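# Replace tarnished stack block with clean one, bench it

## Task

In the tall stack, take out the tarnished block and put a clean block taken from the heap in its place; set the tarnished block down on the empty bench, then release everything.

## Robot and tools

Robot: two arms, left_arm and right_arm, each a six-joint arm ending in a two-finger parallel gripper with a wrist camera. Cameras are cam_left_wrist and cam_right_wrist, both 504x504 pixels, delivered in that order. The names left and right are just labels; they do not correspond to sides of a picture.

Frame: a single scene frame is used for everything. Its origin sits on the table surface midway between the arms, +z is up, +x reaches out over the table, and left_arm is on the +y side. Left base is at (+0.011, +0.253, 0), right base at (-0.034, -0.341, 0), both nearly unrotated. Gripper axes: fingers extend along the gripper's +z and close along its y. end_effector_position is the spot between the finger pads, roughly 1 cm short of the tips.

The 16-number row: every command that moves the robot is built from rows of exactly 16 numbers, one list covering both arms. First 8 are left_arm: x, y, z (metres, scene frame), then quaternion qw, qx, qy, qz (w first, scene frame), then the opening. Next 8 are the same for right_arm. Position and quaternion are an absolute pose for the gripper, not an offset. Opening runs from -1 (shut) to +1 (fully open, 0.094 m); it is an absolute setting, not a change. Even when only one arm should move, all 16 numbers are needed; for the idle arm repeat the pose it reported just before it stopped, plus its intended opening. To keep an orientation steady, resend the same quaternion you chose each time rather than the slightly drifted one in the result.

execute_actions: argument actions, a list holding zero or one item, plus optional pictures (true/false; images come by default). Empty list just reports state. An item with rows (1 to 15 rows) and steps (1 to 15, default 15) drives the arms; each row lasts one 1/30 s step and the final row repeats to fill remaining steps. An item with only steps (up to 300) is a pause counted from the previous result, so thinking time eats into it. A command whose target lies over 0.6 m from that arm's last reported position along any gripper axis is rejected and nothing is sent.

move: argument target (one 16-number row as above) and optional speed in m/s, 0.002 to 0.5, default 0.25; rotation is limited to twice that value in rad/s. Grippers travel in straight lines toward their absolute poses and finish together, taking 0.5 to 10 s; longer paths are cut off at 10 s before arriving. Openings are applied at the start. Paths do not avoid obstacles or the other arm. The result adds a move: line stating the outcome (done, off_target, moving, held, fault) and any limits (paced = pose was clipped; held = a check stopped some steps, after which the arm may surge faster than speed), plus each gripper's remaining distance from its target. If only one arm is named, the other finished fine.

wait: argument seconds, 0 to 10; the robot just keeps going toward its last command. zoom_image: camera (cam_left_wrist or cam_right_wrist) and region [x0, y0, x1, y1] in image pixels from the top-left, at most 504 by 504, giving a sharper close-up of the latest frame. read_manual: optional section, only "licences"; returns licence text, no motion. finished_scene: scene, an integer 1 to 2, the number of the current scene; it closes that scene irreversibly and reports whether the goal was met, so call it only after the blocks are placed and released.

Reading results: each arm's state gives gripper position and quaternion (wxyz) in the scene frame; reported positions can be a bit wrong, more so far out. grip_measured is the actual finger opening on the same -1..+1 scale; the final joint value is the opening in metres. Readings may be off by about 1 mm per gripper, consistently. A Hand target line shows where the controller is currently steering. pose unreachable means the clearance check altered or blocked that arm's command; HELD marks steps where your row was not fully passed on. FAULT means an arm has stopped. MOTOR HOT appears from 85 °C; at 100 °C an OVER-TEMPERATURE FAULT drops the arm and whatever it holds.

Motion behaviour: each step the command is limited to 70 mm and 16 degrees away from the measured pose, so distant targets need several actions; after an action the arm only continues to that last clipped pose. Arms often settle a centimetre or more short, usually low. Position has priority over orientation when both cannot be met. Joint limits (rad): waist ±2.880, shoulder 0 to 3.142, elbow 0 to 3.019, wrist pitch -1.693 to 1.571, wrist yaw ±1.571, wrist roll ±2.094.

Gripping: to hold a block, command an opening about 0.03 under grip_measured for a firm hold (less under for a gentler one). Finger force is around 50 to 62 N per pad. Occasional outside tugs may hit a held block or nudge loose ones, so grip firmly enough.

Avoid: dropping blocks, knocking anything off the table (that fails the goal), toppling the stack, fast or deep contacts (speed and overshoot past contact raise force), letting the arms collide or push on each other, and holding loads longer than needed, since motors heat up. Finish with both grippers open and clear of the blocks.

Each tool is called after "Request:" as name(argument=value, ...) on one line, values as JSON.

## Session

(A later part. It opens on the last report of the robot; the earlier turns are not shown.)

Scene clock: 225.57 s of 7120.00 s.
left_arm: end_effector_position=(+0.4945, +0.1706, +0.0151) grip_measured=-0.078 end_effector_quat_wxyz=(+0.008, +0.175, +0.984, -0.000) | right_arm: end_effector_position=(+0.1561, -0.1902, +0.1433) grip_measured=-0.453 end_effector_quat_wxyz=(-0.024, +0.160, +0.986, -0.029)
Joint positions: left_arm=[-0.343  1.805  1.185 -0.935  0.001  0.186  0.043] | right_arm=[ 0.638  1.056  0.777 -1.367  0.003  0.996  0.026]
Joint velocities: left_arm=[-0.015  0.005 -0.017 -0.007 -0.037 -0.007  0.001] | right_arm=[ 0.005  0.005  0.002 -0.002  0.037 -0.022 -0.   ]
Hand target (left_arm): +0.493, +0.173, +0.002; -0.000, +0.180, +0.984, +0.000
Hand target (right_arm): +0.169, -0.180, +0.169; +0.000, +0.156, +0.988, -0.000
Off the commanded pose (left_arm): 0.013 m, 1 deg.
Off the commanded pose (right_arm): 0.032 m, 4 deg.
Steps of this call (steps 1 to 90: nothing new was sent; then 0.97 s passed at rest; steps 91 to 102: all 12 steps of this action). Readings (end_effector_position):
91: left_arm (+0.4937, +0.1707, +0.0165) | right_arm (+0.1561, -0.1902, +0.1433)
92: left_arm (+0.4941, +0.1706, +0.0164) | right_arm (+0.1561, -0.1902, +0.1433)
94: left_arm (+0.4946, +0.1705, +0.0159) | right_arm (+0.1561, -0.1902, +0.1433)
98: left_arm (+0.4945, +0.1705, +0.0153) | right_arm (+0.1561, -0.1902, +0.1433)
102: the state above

Request:
execute_actions(actions=[{"rows": [[0.4935, 0.173, 0.004, 0, 0.18, 0.9837, 0, -0.53, 0.17, -0.18, 0.17, 0, 0.155, 0.9879, 0, -0.53]], "steps": 10}])

Request:
execute_actions(actions=[{"rows": [[0.49, 0.173, 0.085, 0, 0.18, 0.9837, 0, -0.53, 0.17, -0.18, 0.17, 0, 0.155, 0.9879, 0, -0.53]], "steps": 10}])

Scene clock: 234.27 s of 7120.00 s.
left_arm: end_effector_position=(+0.4945, +0.1706, +0.0151) grip_measured=-0.478 end_effector_quat_wxyz=(+0.008, +0.176, +0.984, -0.000) | right_arm: end_effector_position=(+0.1561, -0.1902, +0.1433) grip_measured=-0.453 end_effector_quat_wxyz=(-0.024, +0.160, +0.986, -0.029)
Joint positions: left_arm=[-0.343  1.805  1.185 -0.935  0.     0.186  0.025] | right_arm=[ 0.638  1.056  0.777 -1.367  0.003  0.996  0.026]
Joint velocities: left_arm=[-0.015 -0.005 -0.007  0.002  0.051  0.037 -0.   ] | right_arm=[ 0.005 -0.005 -0.007  0.012 -0.037 -0.007  0.001]
Hand target (left_arm): +0.493, +0.173, +0.004; +0.000, +0.180, +0.984, +0.000
Hand target (right_arm): +0.169, -0.180, +0.169; +0.000, +0.156, +0.988, -0.000
Off the commanded pose (left_arm): 0.011 m, 1 deg.
Off the commanded pose (right_arm): 0.032 m, 4 deg.
Steps of this call (steps 1 to 90: nothing new was sent; then 5.37 s passed at rest; steps 91 to 100: all 10 steps of this action). Readings (end_effector_position):
91: left_arm (+0.4945, +0.1706, +0.0151) | right_arm (+0.1561, -0.1902, +0.1433)
92: left_arm (+0.4945, +0.1706, +0.0151) | right_arm (+0.1561, -0.1902, +0.1433)
94: left_arm (+0.4945, +0.1706, +0.0151) | right_arm (+0.1561, -0.1902, +0.1433)
98: left_arm (+0.4945, +0.1706, +0.0151) | right_arm (+0.1561, -0.1902, +0.1433)
100: the state above

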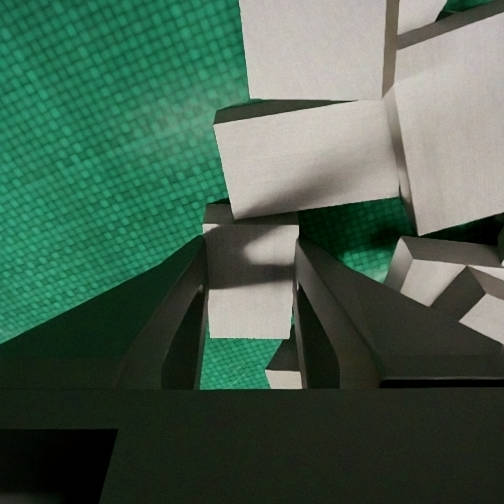

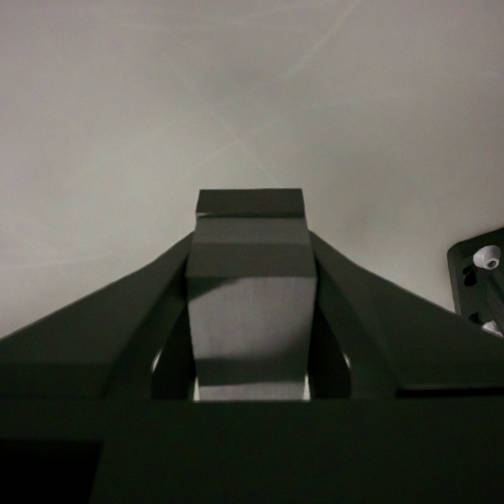

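Scene clock: 234.60 s of 7120.00 s.
left_arm: end_effector_position=(+0.4784, +0.1733, +0.0760) grip_measured=-0.478 end_effector_quat_wxyz=(-0.008, +0.176, +0.984, -0.000) | right_arm: end_effector_position=(+0.1561, -0.1902, +0.1433) grip_measured=-0.453 end_effector_quat_wxyz=(-0.024, +0.160, +0.986, -0.029)
Joint positions: left_arm=[-0.343  1.702  1.225 -1.11   0.     0.186  0.025] | right_arm=[ 0.638  1.056  0.777 -1.367  0.003  0.996  0.026]
Joint velocities: left_arm=[-0.005 -0.063  0.168 -0.002 -0.051 -0.066  0.001] | right_arm=[ 0.005 -0.024 -0.017 -0.007  0.007  0.022 -0.001]
Hand target (left_arm): +0.490, +0.173, +0.085; +0.000, +0.180, +0.984, +0.000
Hand target (right_arm): +0.169, -0.180, +0.169; +0.000, +0.156, +0.988, -0.000
Off the commanded pose (left_arm): 0.015 m, 1 deg.
Off the commanded pose (right_arm): 0.032 m, 4 deg.
Steps of this call (steps 1 to 10: all 10 steps of this action). Readings (end_effector_position):
1: left_arm (+0.4906, +0.1713, +0.0185) | right_arm (+0.1561, -0.1902, +0.1433)
2: left_arm (+0.4821, +0.1727, +0.0232) | right_arm (+0.1561, -0.1902, +0.1433)
4: left_arm (+0.4703, +0.1747, +0.0380) | right_arm (+0.1561, -0.1902, +0.1433)
8: left_arm (+0.4726, +0.1743, +0.0677) | right_arm (+0.1561, -0.1902, +0.1433)
10: the state above

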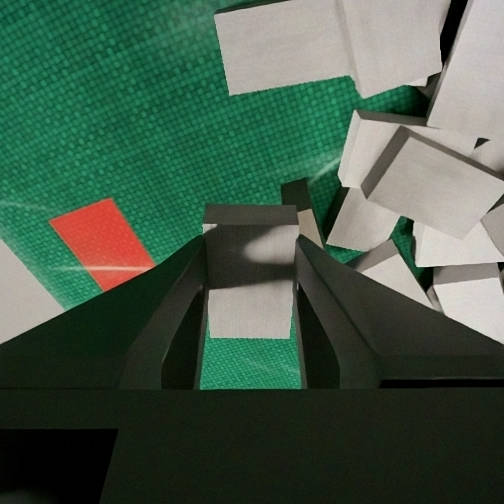

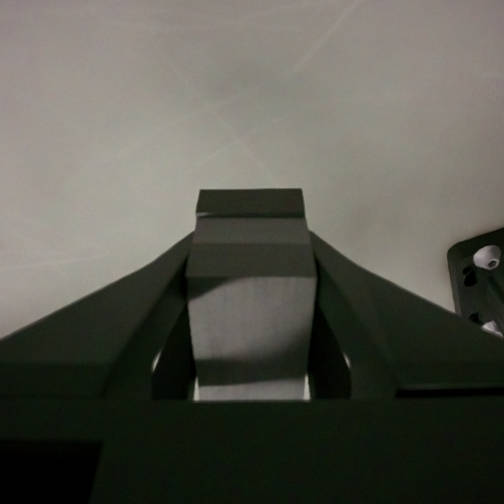

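Request:
move(target=[0.150, 0.031, 0.075, 0, 0.15, 0.9887, 0, -0.53, 0.17, -0.18, 0.17, 0, 0.155, 0.9879, 0, -0.53], speed=0.3)

Request:
move(target=[0.150, 0.031, 0.048, 0, 0.15, 0.9887, 0, -0.53, 0.17, -0.18, 0.17, 0, 0.155, 0.9879, 0, -0.53], speed=0.06)

Scene clock: 249.07 s of 7120.00 s.
left_arm: end_effector_position=(+0.1513, +0.0275, +0.0754) grip_measured=-0.478 end_effector_quat_wxyz=(+0.002, +0.159, +0.987, +0.003) | right_arm: end_effector_position=(+0.1550, -0.1910, +0.1419) grip_measured=-0.453 end_effector_quat_wxyz=(-0.025, +0.160, +0.986, -0.030)
Joint positions: left_arm=[-1.192  1.154  0.654 -1.073 -0.006 -0.697  0.025] | right_arm=[ 0.638  1.056  0.773 -1.367  0.003  0.996  0.026]
Joint velocities: left_arm=[ 0.005 -0.005  0.002 -0.002 -0.007 -0.051 -0.   ] | right_arm=[ 0.005 -0.005 -0.012 -0.017  0.007  0.007 -0.001]
Hand target (left_arm): +0.151, +0.030, +0.078; +0.002, +0.150, +0.989, +0.006
Hand target (right_arm): +0.169, -0.181, +0.169; +0.001, +0.156, +0.988, -0.000
Off the commanded pose (left_arm): 0.004 m, 1 deg.
Off the commanded pose (right_arm): 0.034 m, 5 deg.
After step 90, 9.53 s passed at rest.
move: off_target (right_arm)

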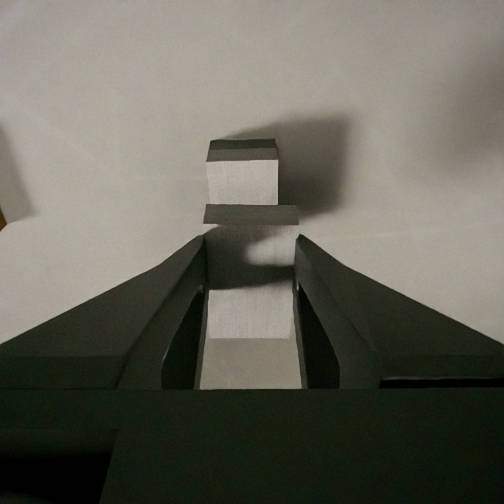

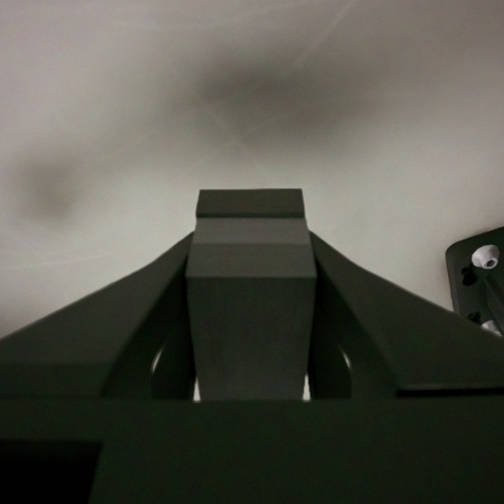

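Scene clock: 250.03 s of 7120.00 s.
left_arm: end_effector_position=(+0.1480, +0.0325, +0.0507) grip_measured=-0.478 end_effector_quat_wxyz=(+0.001, +0.159, +0.987, +0.003) | right_arm: end_effector_position=(+0.1548, -0.1912, +0.1417) grip_measured=-0.453 end_effector_quat_wxyz=(-0.026, +0.160, +0.986, -0.031)
Joint positions: left_arm=[-1.192  1.181  0.599 -0.991 -0.005 -0.697  0.025] | right_arm=[ 0.638  1.056  0.772 -1.367  0.003  0.996  0.026]
Joint velocities: left_arm=[ 0.005 -0.015  0.002  0.007 -0.022 -0.051 -0.002] | right_arm=[-0.015 -0.005  0.017  0.007  0.051 -0.051  0.   ]
Hand target (left_arm): +0.150, +0.031, +0.048; -0.000, +0.150, +0.989, -0.000
Hand target (right_arm): +0.169, -0.181, +0.169; +0.000, +0.156, +0.988, -0.000
Off the commanded pose (left_arm): 0.004 m, 1 deg.
Off the commanded pose (right_arm): 0.034 m, 5 deg.
move: off_target (right_arm)

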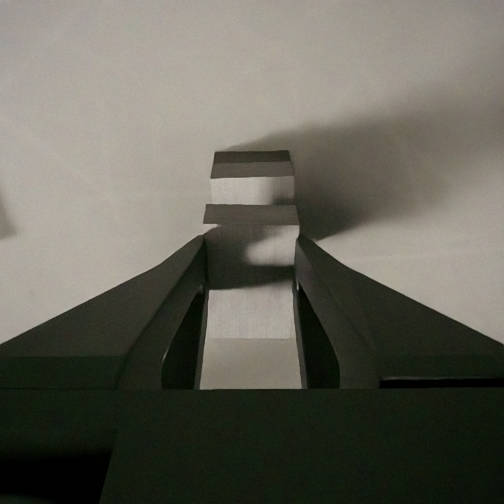

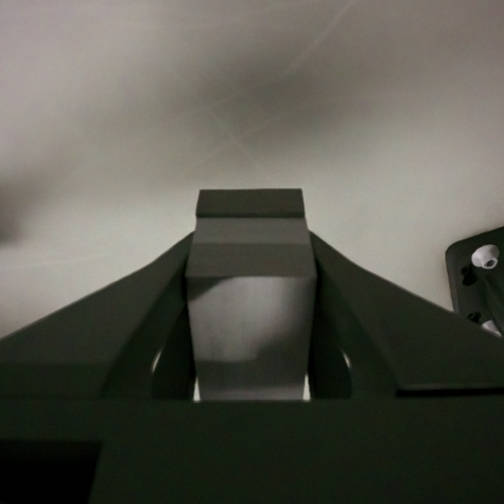

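Request:
execute_actions(actions=[{"rows": [[0.151, 0.0295, 0.045, 0, 0.15, 0.9887, 0, -0.53, 0.17, -0.18, 0.17, 0, 0.155, 0.9879, 0, -0.53],[0.151, 0.0295, 0.043, 0, 0.15, 0.9887, 0, -0.53, 0.17, -0.18, 0.17, 0, 0.155, 0.9879, 0, -0.53],[0.151, 0.0295, 0.041, 0, 0.15, 0.9887, 0, -0.53, 0.17, -0.18, 0.17, 0, 0.155, 0.9879, 0, -0.53],[0.151, 0.0295, 0.039, 0, 0.15, 0.9887, 0, -0.53, 0.17, -0.18, 0.17, 0, 0.155, 0.9879, 0, -0.53],[0.151, 0.0295, 0.037, 0, 0.15, 0.9887, 0, -0.53, 0.17, -0.18, 0.17, 0, 0.155, 0.9879, 0, -0.53],[0.151, 0.0295, 0.0355, 0, 0.15, 0.9887, 0, -0.53, 0.17, -0.18, 0.17, 0, 0.155, 0.9879, 0, -0.53]], "steps": 15}])

Scene clock: 264.97 s of 7120.00 s.
left_arm: end_effector_position=(+0.1490, +0.0308, +0.0381) grip_measured=-0.478 end_effector_quat_wxyz=(+0.001, +0.159, +0.987, +0.003) | right_arm: end_effector_position=(+0.1548, -0.1912, +0.1417) grip_measured=-0.453 end_effector_quat_wxyz=(-0.026, +0.160, +0.986, -0.031)
Joint positions: left_arm=[-1.192  1.215  0.584 -0.944 -0.005 -0.697  0.025] | right_arm=[ 0.638  1.056  0.772 -1.367  0.003  0.996  0.026]
Joint velocities: left_arm=[-0.005 -0.015  0.017 -0.002  0.022 -0.007 -0.   ] | right_arm=[ 0.005 -0.005  0.007  0.012  0.022 -0.007  0.001]
Hand target (left_arm): +0.151, +0.030, +0.035; -0.000, +0.150, +0.989, +0.000
Hand target (right_arm): +0.169, -0.181, +0.169; +0.001, +0.156, +0.988, -0.000
Off the commanded pose (left_arm): 0.004 m, 1 deg.
Off the commanded pose (right_arm): 0.034 m, 5 deg.
Steps of this call (steps 1 to 90: nothing new was sent; then 11.43 s passed at rest; steps 91 to 105: all 15 steps of this action). Readings (end_effector_position):
91: left_arm (+0.1482, +0.0322, +0.0505) | right_arm (+0.1548, -0.1912, +0.1417)
92: left_arm (+0.1486, +0.0315, +0.0499) | right_arm (+0.1548, -0.1912, +0.1417)
94: left_arm (+0.1496, +0.0299, +0.0474) | right_arm (+0.1548, -0.1912, +0.1417)
98: left_arm (+0.1493, +0.0304, +0.0398) | right_arm (+0.1548, -0.1912, +0.1417)
105: the state above

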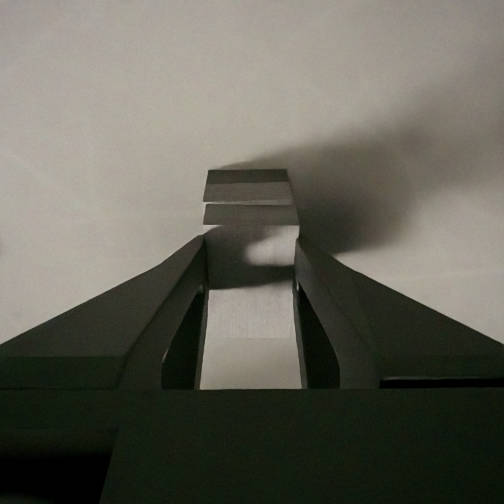

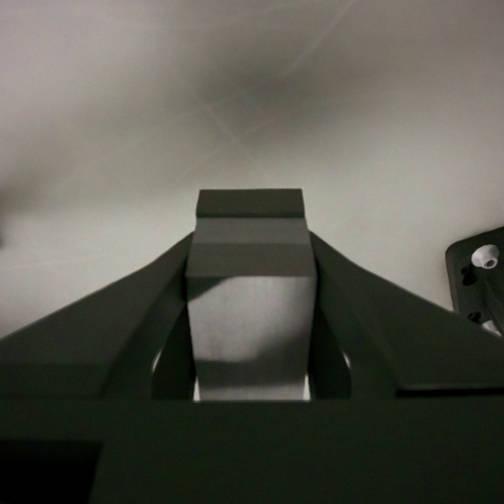

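Request:
execute_actions(actions=[{"rows": [[0.151, 0.0295, 0.033, 0, 0.15, 0.9887, 0, -0.53, 0.17, -0.18, 0.17, 0, 0.155, 0.9879, 0, -0.53]], "steps": 10}], pictures=false)

Request:
execute_actions(actions=[{"rows": [[0.151, 0.0295, 0.033, 0, 0.15, 0.9887, 0, 0.8, 0.17, -0.18, 0.17, 0, 0.155, 0.9879, 0, -0.53]], "steps": 10}], pictures=false)

Request:
execute_actions(actions=[{"rows": [[0.151, 0.0295, 0.10, 0, 0.15, 0.9887, 0, 0.8, 0.17, -0.18, 0.17, 0, 0.155, 0.9879, 0, -0.53]], "steps": 10}])

Scene clock: 277.93 s of 7120.00 s.
left_arm: end_effector_position=(+0.1493, +0.0303, +0.0381) grip_measured=-0.478 end_effector_quat_wxyz=(+0.002, +0.159, +0.987, +0.002) | right_arm: end_effector_position=(+0.1548, -0.1912, +0.1417) grip_measured=-0.453 end_effector_quat_wxyz=(-0.026, +0.160, +0.986, -0.031)
Joint positions: left_arm=[-1.192  1.215  0.584 -0.941 -0.005 -0.697  0.025] | right_arm=[ 0.638  1.056  0.772 -1.367  0.003  0.996  0.026]
Joint velocities: left_arm=[-0.005  0.015 -0.002  0.002  0.007  0.022 -0.   ] | right_arm=[-0.005 -0.015  0.002 -0.012  0.037 -0.066  0.001]
Hand target (left_arm): +0.151, +0.030, +0.033; -0.000, +0.150, +0.989, +0.000
Hand target (right_arm): +0.169, -0.181, +0.169; +0.001, +0.156, +0.988, -0.000
Off the commanded pose (left_arm): 0.005 m, 1 deg.
Off the commanded pose (right_arm): 0.034 m, 5 deg.
Steps of this call (steps 1 to 90: nothing new was sent; then 9.63 s passed at rest; steps 91 to 100: all 10 steps of this action). Readings (end_effector_position):
91: left_arm (+0.1491, +0.0307, +0.0381) | right_arm (+0.1548, -0.1912, +0.1417)
92: left_arm (+0.1491, +0.0307, +0.0381) | right_arm (+0.1548, -0.1912, +0.1417)
94: left_arm (+0.1493, +0.0304, +0.0381) | right_arm (+0.1548, -0.1912, +0.1417)
98: left_arm (+0.1493, +0.0303, +0.0381) | right_arm (+0.1548, -0.1912, +0.1417)
100: the state above

Scene clock: 278.27 s of 7120.00 s.
left_arm: end_effector_position=(+0.1502, +0.0288, +0.0380) grip_measured=+0.797 end_effector_quat_wxyz=(+0.004, +0.159, +0.987, -0.001) | right_arm: end_effector_position=(+0.1548, -0.1912, +0.1417) grip_measured=-0.453 end_effector_quat_wxyz=(-0.026, +0.160, +0.986, -0.031)
Joint positions: left_arm=[-1.192  1.215  0.584 -0.934 -0.005 -0.697  0.084] | right_arm=[ 0.638  1.056  0.772 -1.367  0.003  0.996  0.026]
Joint velocities: left_arm=[-0.005 -0.005 -0.017 -0.007 -0.051 -0.051  0.001] | right_arm=[-0.005  0.015  0.002  0.007 -0.037 -0.037  0.   ]
Hand target (left_arm): +0.151, +0.030, +0.033; -0.000, +0.150, +0.989, -0.000
Hand target (right_arm): +0.169, -0.181, +0.169; +0.001, +0.156, +0.988, -0.000
Off the commanded pose (left_arm): 0.005 m, 1 deg.
Off the commanded pose (right_arm): 0.034 m, 5 deg.
Steps of this call (steps 1 to 10: all 10 steps of this action). Readings (end_effector_position):
1: left_arm (+0.1494, +0.0301, +0.0381) | right_arm (+0.1548, -0.1912, +0.1417)
2: left_arm (+0.1497, +0.0296, +0.0381) | right_arm (+0.1548, -0.1912, +0.1417)
4: left_arm (+0.1500, +0.0291, +0.0380) | right_arm (+0.1548, -0.1912, +0.1417)
8: left_arm (+0.1502, +0.0288, +0.0380) | right_arm (+0.1548, -0.1912, +0.1417)
10: the state above

Scene clock: 278.60 s of 7120.00 s.
left_arm: end_effector_position=(+0.1466, +0.0346, +0.0928) grip_measured=+0.797 end_effector_quat_wxyz=(+0.001, +0.159, +0.987, +0.002) | right_arm: end_effector_position=(+0.1548, -0.1912, +0.1417) grip_measured=-0.453 end_effector_quat_wxyz=(-0.026, +0.160, +0.986, -0.031)
Joint positions: left_arm=[-1.192  1.099  0.666 -1.139 -0.005 -0.697  0.084] | right_arm=[ 0.638  1.056  0.772 -1.367  0.003  0.996  0.026]
Joint velocities: left_arm=[ 0.005  0.005  0.007 -0.027  0.022 -0.037 -0.001] | right_arm=[ 0.024 -0.015 -0.012  0.012 -0.081  0.051 -0.001]
Hand target (left_arm): +0.151, +0.030, +0.100; +0.000, +0.150, +0.989, +0.000
Hand target (right_arm): +0.169, -0.181, +0.169; +0.001, +0.156, +0.988, -0.000
Off the commanded pose (left_arm): 0.010 m, 1 deg.
Off the commanded pose (right_arm): 0.034 m, 5 deg.
Steps of this call (steps 1 to 10: all 10 steps of this action). Readings (end_effector_position):
1: left_arm (+0.1481, +0.0321, +0.0417) | right_arm (+0.1548, -0.1912, +0.1417)
2: left_arm (+0.1444, +0.0381, +0.0484) | right_arm (+0.1548, -0.1912, +0.1417)
4: left_arm (+0.1420, +0.0421, +0.0653) | right_arm (+0.1548, -0.1912, +0.1417)
8: left_arm (+0.1456, +0.0361, +0.0901) | right_arm (+0.1548, -0.1912, +0.1417)
10: the state above

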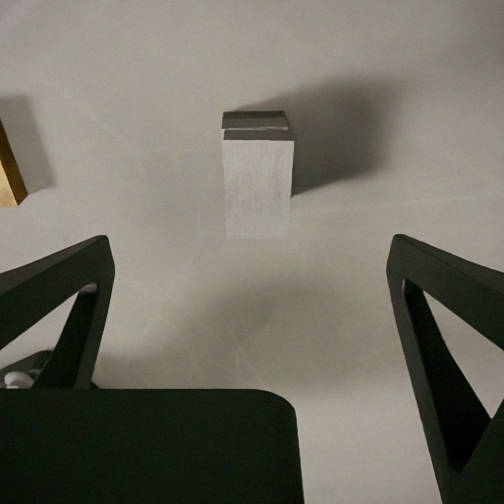

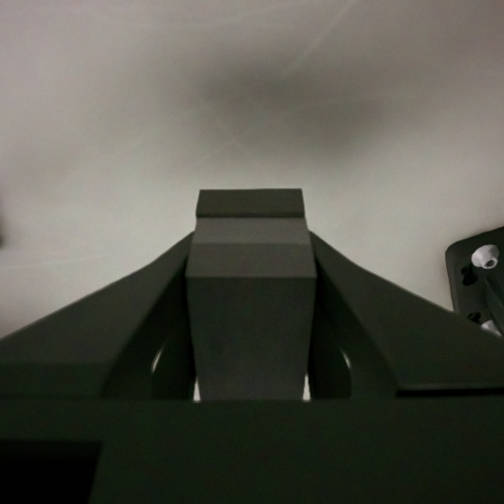

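Request:
move(target=[0.28, 0.26, 0.15, 0, 0.15, 0.9887, 0, 0.8, 0.148, 0.04, 0.12, 0, 0.155, 0.9879, 0, -0.53], speed=0.22)

Request:
move(target=[0.28, 0.26, 0.15, 0, 0.15, 0.9887, 0, 0.8, 0.146, 0.039, 0.068, 0, 0.155, 0.9879, 0, -0.53], speed=0.06)

Scene clock: 289.97 s of 7120.00 s.
left_arm: end_effector_position=(+0.2684, +0.2597, +0.1382) grip_measured=+0.797 end_effector_quat_wxyz=(-0.010, +0.143, +0.990, -0.007) | right_arm: end_effector_position=(+0.1390, +0.0192, +0.1061) grip_measured=-0.453 end_effector_quat_wxyz=(-0.005, +0.149, +0.989, -0.020)
Joint positions: left_arm=[-0.14   1.064  0.77  -1.299  0.009  0.322  0.084] | right_arm=[ 1.088  1.503  1.067 -1.176  0.003  1.424  0.026]
Joint velocities: left_arm=[-0.005  0.005  0.017  0.007 -0.11  -0.022  0.   ] | right_arm=[-0.005 -0.015 -0.002  0.002 -0.037 -0.022 -0.002]
Hand target (left_arm): +0.279, +0.260, +0.150; -0.002, +0.150, +0.989, -0.008
Hand target (right_arm): +0.148, +0.038, +0.122; +0.004, +0.156, +0.988, +0.003
Off the commanded pose (left_arm): 0.017 m, 2 deg.
Off the commanded pose (right_arm): 0.027 m, 2 deg.
After step 90, 6.50 s passed at rest.
move: off_target (left_arm, right_arm)

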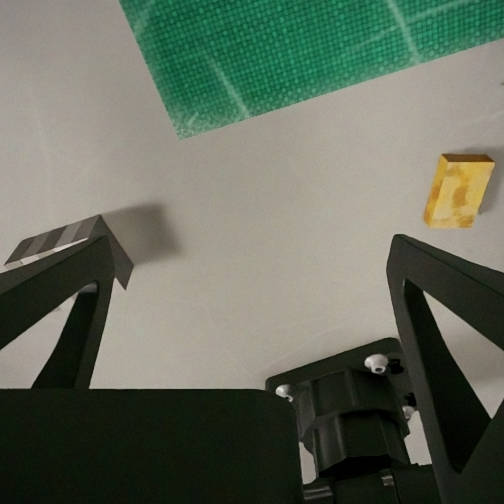

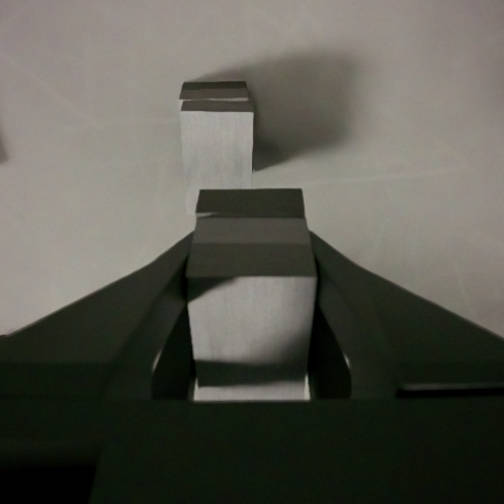

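Scene clock: 291.03 s of 7120.00 s.
left_arm: end_effector_position=(+0.2684, +0.2603, +0.1381) grip_measured=+0.797 end_effector_quat_wxyz=(-0.011, +0.143, +0.990, -0.005) | right_arm: end_effector_position=(+0.1451, +0.0319, +0.0678) grip_measured=-0.453 end_effector_quat_wxyz=(-0.000, +0.151, +0.989, -0.006)
Joint positions: left_arm=[-0.14   1.064  0.77  -1.299  0.006  0.322  0.084] | right_arm=[ 1.088  1.569  1.031 -1.044  0.003  1.428  0.026]
Joint velocities: left_arm=[-0.015 -0.005 -0.007 -0.017 -0.022  0.037 -0.001] | right_arm=[-0.015 -0.005  0.007 -0.007 -0.037 -0.11  -0.   ]
Hand target (left_arm): +0.280, +0.260, +0.150; +0.000, +0.150, +0.989, -0.000
Hand target (right_arm): +0.146, +0.039, +0.068; +0.000, +0.155, +0.988, +0.000
Off the commanded pose (left_arm): 0.017 m, 2 deg.
Off the commanded pose (right_arm): 0.007 m, 1 deg.
move: off_target (left_arm)

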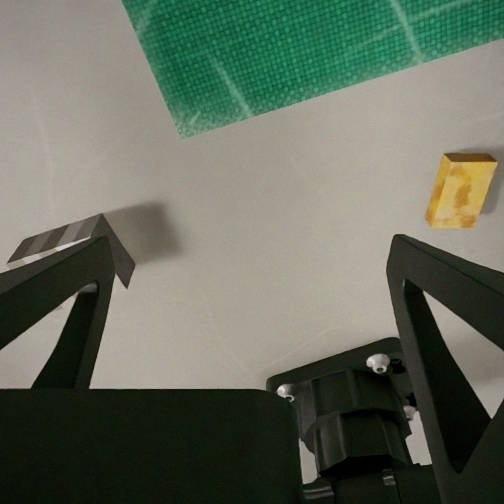

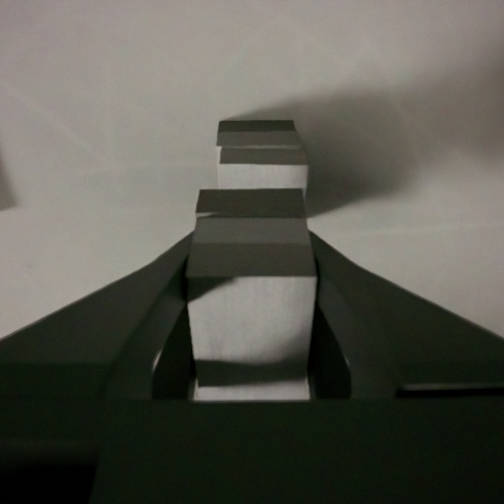

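Request:
move(target=[0.28, 0.26, 0.15, 0, 0.15, 0.9887, 0, 0.8, 0.1414, 0.0375, 0.056, 0, 0.155, 0.9879, 0, -0.53], speed=0.04)

Scene clock: 310.13 s of 7120.00 s.
left_arm: end_effector_position=(+0.2684, +0.2604, +0.1381) grip_measured=+0.797 end_effector_quat_wxyz=(-0.011, +0.143, +0.990, -0.005) | right_arm: end_effector_position=(+0.1419, +0.0303, +0.0571) grip_measured=-0.453 end_effector_quat_wxyz=(+0.000, +0.152, +0.988, -0.004)
Joint positions: left_arm=[-0.14   1.064  0.77  -1.299  0.005  0.322  0.084] | right_arm=[ 1.094  1.576  1.006 -1.009  0.003  1.435  0.026]
Joint velocities: left_arm=[-0.015 -0.005 -0.002 -0.002  0.007  0.051 -0.001] | right_arm=[-0.024 -0.005 -0.012 -0.012  0.022  0.022 -0.   ]
Hand target (left_arm): +0.280, +0.260, +0.150; +0.000, +0.150, +0.989, +0.000
Hand target (right_arm): +0.141, +0.037, +0.056; +0.000, +0.155, +0.988, -0.000
Off the commanded pose (left_arm): 0.017 m, 2 deg.
Off the commanded pose (right_arm): 0.007 m, 1 deg.
After step 90, 15.27 s passed at rest.
move: off_target (left_arm)

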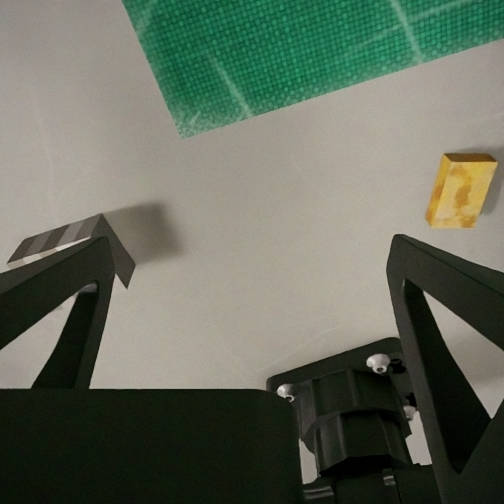

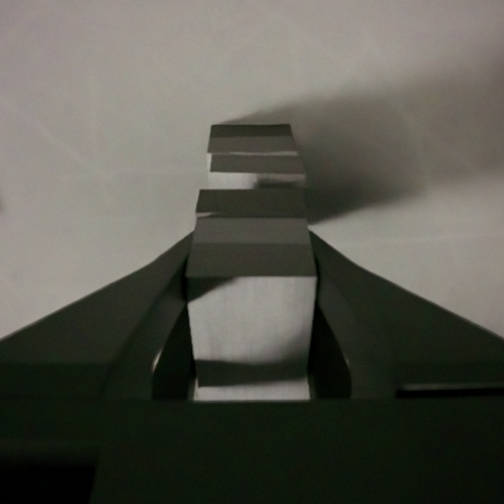

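Request:
execute_actions(actions=[{"rows": [[0.28, 0.26, 0.15, 0, 0.15, 0.9887, 0, 0.8, 0.141, 0.0365, 0.054, 0, 0.155, 0.9879, 0, -0.53],[0.28, 0.26, 0.15, 0, 0.15, 0.9887, 0, 0.8, 0.141, 0.0365, 0.052, 0, 0.155, 0.9879, 0, -0.53],[0.28, 0.26, 0.15, 0, 0.15, 0.9887, 0, 0.8, 0.141, 0.0365, 0.050, 0, 0.155, 0.9879, 0, -0.53],[0.28, 0.26, 0.15, 0, 0.15, 0.9887, 0, 0.8, 0.141, 0.0365, 0.0485, 0, 0.155, 0.9879, 0, -0.53],[0.28, 0.26, 0.15, 0, 0.15, 0.9887, 0, 0.8, 0.141, 0.0365, 0.047, 0, 0.155, 0.9879, 0, -0.53],[0.28, 0.26, 0.15, 0, 0.15, 0.9887, 0, 0.8, 0.141, 0.0365, 0.046, 0, 0.155, 0.9879, 0, -0.53]], "steps": 15}])

Scene clock: 325.87 s of 7120.00 s.
left_arm: end_effector_position=(+0.2684, +0.2604, +0.1381) grip_measured=+0.797 end_effector_quat_wxyz=(-0.011, +0.143, +0.990, -0.005) | right_arm: end_effector_position=(+0.1419, +0.0303, +0.0478) grip_measured=-0.453 end_effector_quat_wxyz=(+0.001, +0.152, +0.988, -0.002)
Joint positions: left_arm=[-0.14   1.064  0.77  -1.299  0.005  0.322  0.084] | right_arm=[ 1.094  1.588  0.992 -0.979  0.003  1.436  0.026]
Joint velocities: left_arm=[-0.005 -0.005 -0.017  0.007  0.022 -0.037 -0.001] | right_arm=[ 0.005 -0.015  0.002  0.002  0.007  0.007 -0.   ]
Hand target (left_arm): +0.280, +0.260, +0.150; +0.000, +0.150, +0.989, -0.000
Hand target (right_arm): +0.141, +0.037, +0.046; +0.000, +0.155, +0.988, +0.000
Off the commanded pose (left_arm): 0.017 m, 2 deg.
Off the commanded pose (right_arm): 0.006 m, 0 deg.
Steps of this call (steps 1 to 90: nothing new was sent; then 12.23 s passed at rest; steps 91 to 105: all 15 steps of this action). Readings (end_effector_position):
91: left_arm (+0.2684, +0.2604, +0.1381) | right_arm (+0.1420, +0.0305, +0.0570)
92: left_arm (+0.2684, +0.2604, +0.1381) | right_arm (+0.1420, +0.0306, +0.0565)
94: left_arm (+0.2684, +0.2604, +0.1381) | right_arm (+0.1422, +0.0309, +0.0548)
98: left_arm (+0.2684, +0.2604, +0.1381) | right_arm (+0.1418, +0.0301, +0.0492)
105: the state above

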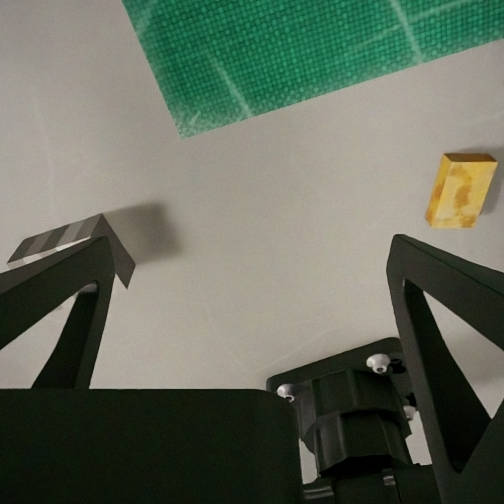

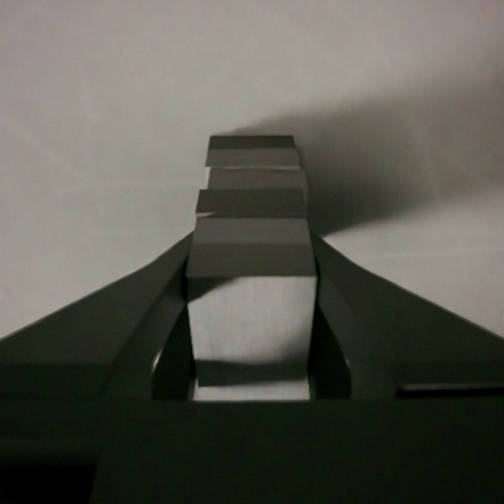

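The top blocks are seated, so I'll release and lift clear.

Request:
execute_actions(actions=[{"rows": [[0.28, 0.26, 0.15, 0, 0.15, 0.9887, 0, 0.8, 0.141, 0.0365, 0.046, 0, 0.155, 0.9879, 0, 1]], "steps": 12}], pictures=false)

Request:
move(target=[0.28, 0.26, 0.15, 0, 0.15, 0.9887, 0, 0.8, 0.145, 0.04, 0.15, 0, 0.155, 0.9879, 0, 1], speed=0.15)

Scene clock: 337.27 s of 7120.00 s.
left_arm: end_effector_position=(+0.2684, +0.2604, +0.1381) grip_measured=+0.797 end_effector_quat_wxyz=(-0.011, +0.143, +0.990, -0.005) | right_arm: end_effector_position=(+0.1419, +0.0303, +0.0478) grip_measured=+1.000 end_effector_quat_wxyz=(+0.001, +0.152, +0.988, -0.002)
Joint positions: left_arm=[-0.14   1.064  0.77  -1.299  0.005  0.322  0.084] | right_arm=[ 1.094  1.588  0.992 -0.979  0.003  1.436  0.094]
Joint velocities: left_arm=[-0.005 -0.005  0.012 -0.007  0.022 -0.051  0.002] | right_arm=[-0.015 -0.015 -0.002  0.002 -0.007 -0.051  0.   ]
Hand target (left_arm): +0.280, +0.260, +0.150; +0.000, +0.150, +0.989, -0.000
Hand target (right_arm): +0.141, +0.036, +0.046; +0.000, +0.155, +0.988, +0.000
Off the commanded pose (left_arm): 0.017 m, 2 deg.
Off the commanded pose (right_arm): 0.006 m, 0 deg.
Steps of this call (steps 1 to 90: nothing new was sent; then 8.00 s passed at rest; steps 91 to 102: all 12 steps of this action). Readings (end_effector_position):
91: left_arm (+0.2684, +0.2604, +0.1381) | right_arm (+0.1419, +0.0303, +0.0478)
92: left_arm (+0.2684, +0.2604, +0.1381) | right_arm (+0.1419, +0.0303, +0.0478)
94: left_arm (+0.2684, +0.2604, +0.1381) | right_arm (+0.1419, +0.0303, +0.0478)
98: left_arm (+0.2684, +0.2604, +0.1381) | right_arm (+0.1419, +0.0303, +0.0478)
102: the state above

Scene clock: 338.57 s of 7120.00 s.
left_arm: end_effector_position=(+0.2684, +0.2604, +0.1381) grip_measured=+0.797 end_effector_quat_wxyz=(-0.011, +0.143, +0.990, -0.005) | right_arm: end_effector_position=(+0.1413, +0.0290, +0.1308) grip_measured=+1.000 end_effector_quat_wxyz=(-0.005, +0.152, +0.988, -0.021)
Joint positions: left_arm=[-0.14   1.064  0.77  -1.299  0.005  0.322  0.084] | right_arm=[ 1.094  1.502  1.137 -1.248  0.003  1.436  0.094]
Joint velocities: left_arm=[-0.015 -0.005  0.007 -0.007 -0.11  -0.022  0.   ] | right_arm=[-0.015 -0.015  0.017 -0.017  0.081 -0.066  0.   ]
Hand target (left_arm): +0.280, +0.260, +0.150; +0.000, +0.150, +0.989, -0.000
Hand target (right_arm): +0.145, +0.040, +0.149; -0.000, +0.155, +0.988, +0.000
Off the commanded pose (left_arm): 0.017 m, 2 deg.
Off the commanded pose (right_arm): 0.022 m, 2 deg.
move: off_target (left_arm, right_arm)

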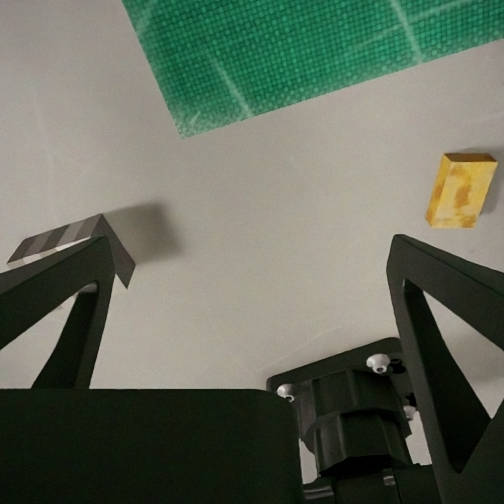

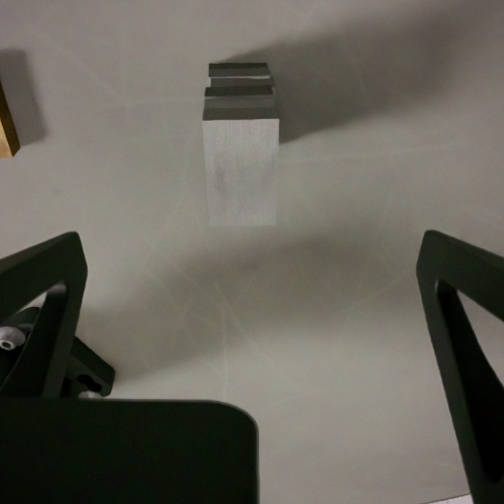

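Request:
finished_scene(scene=2)

The scene is finished: the task was done.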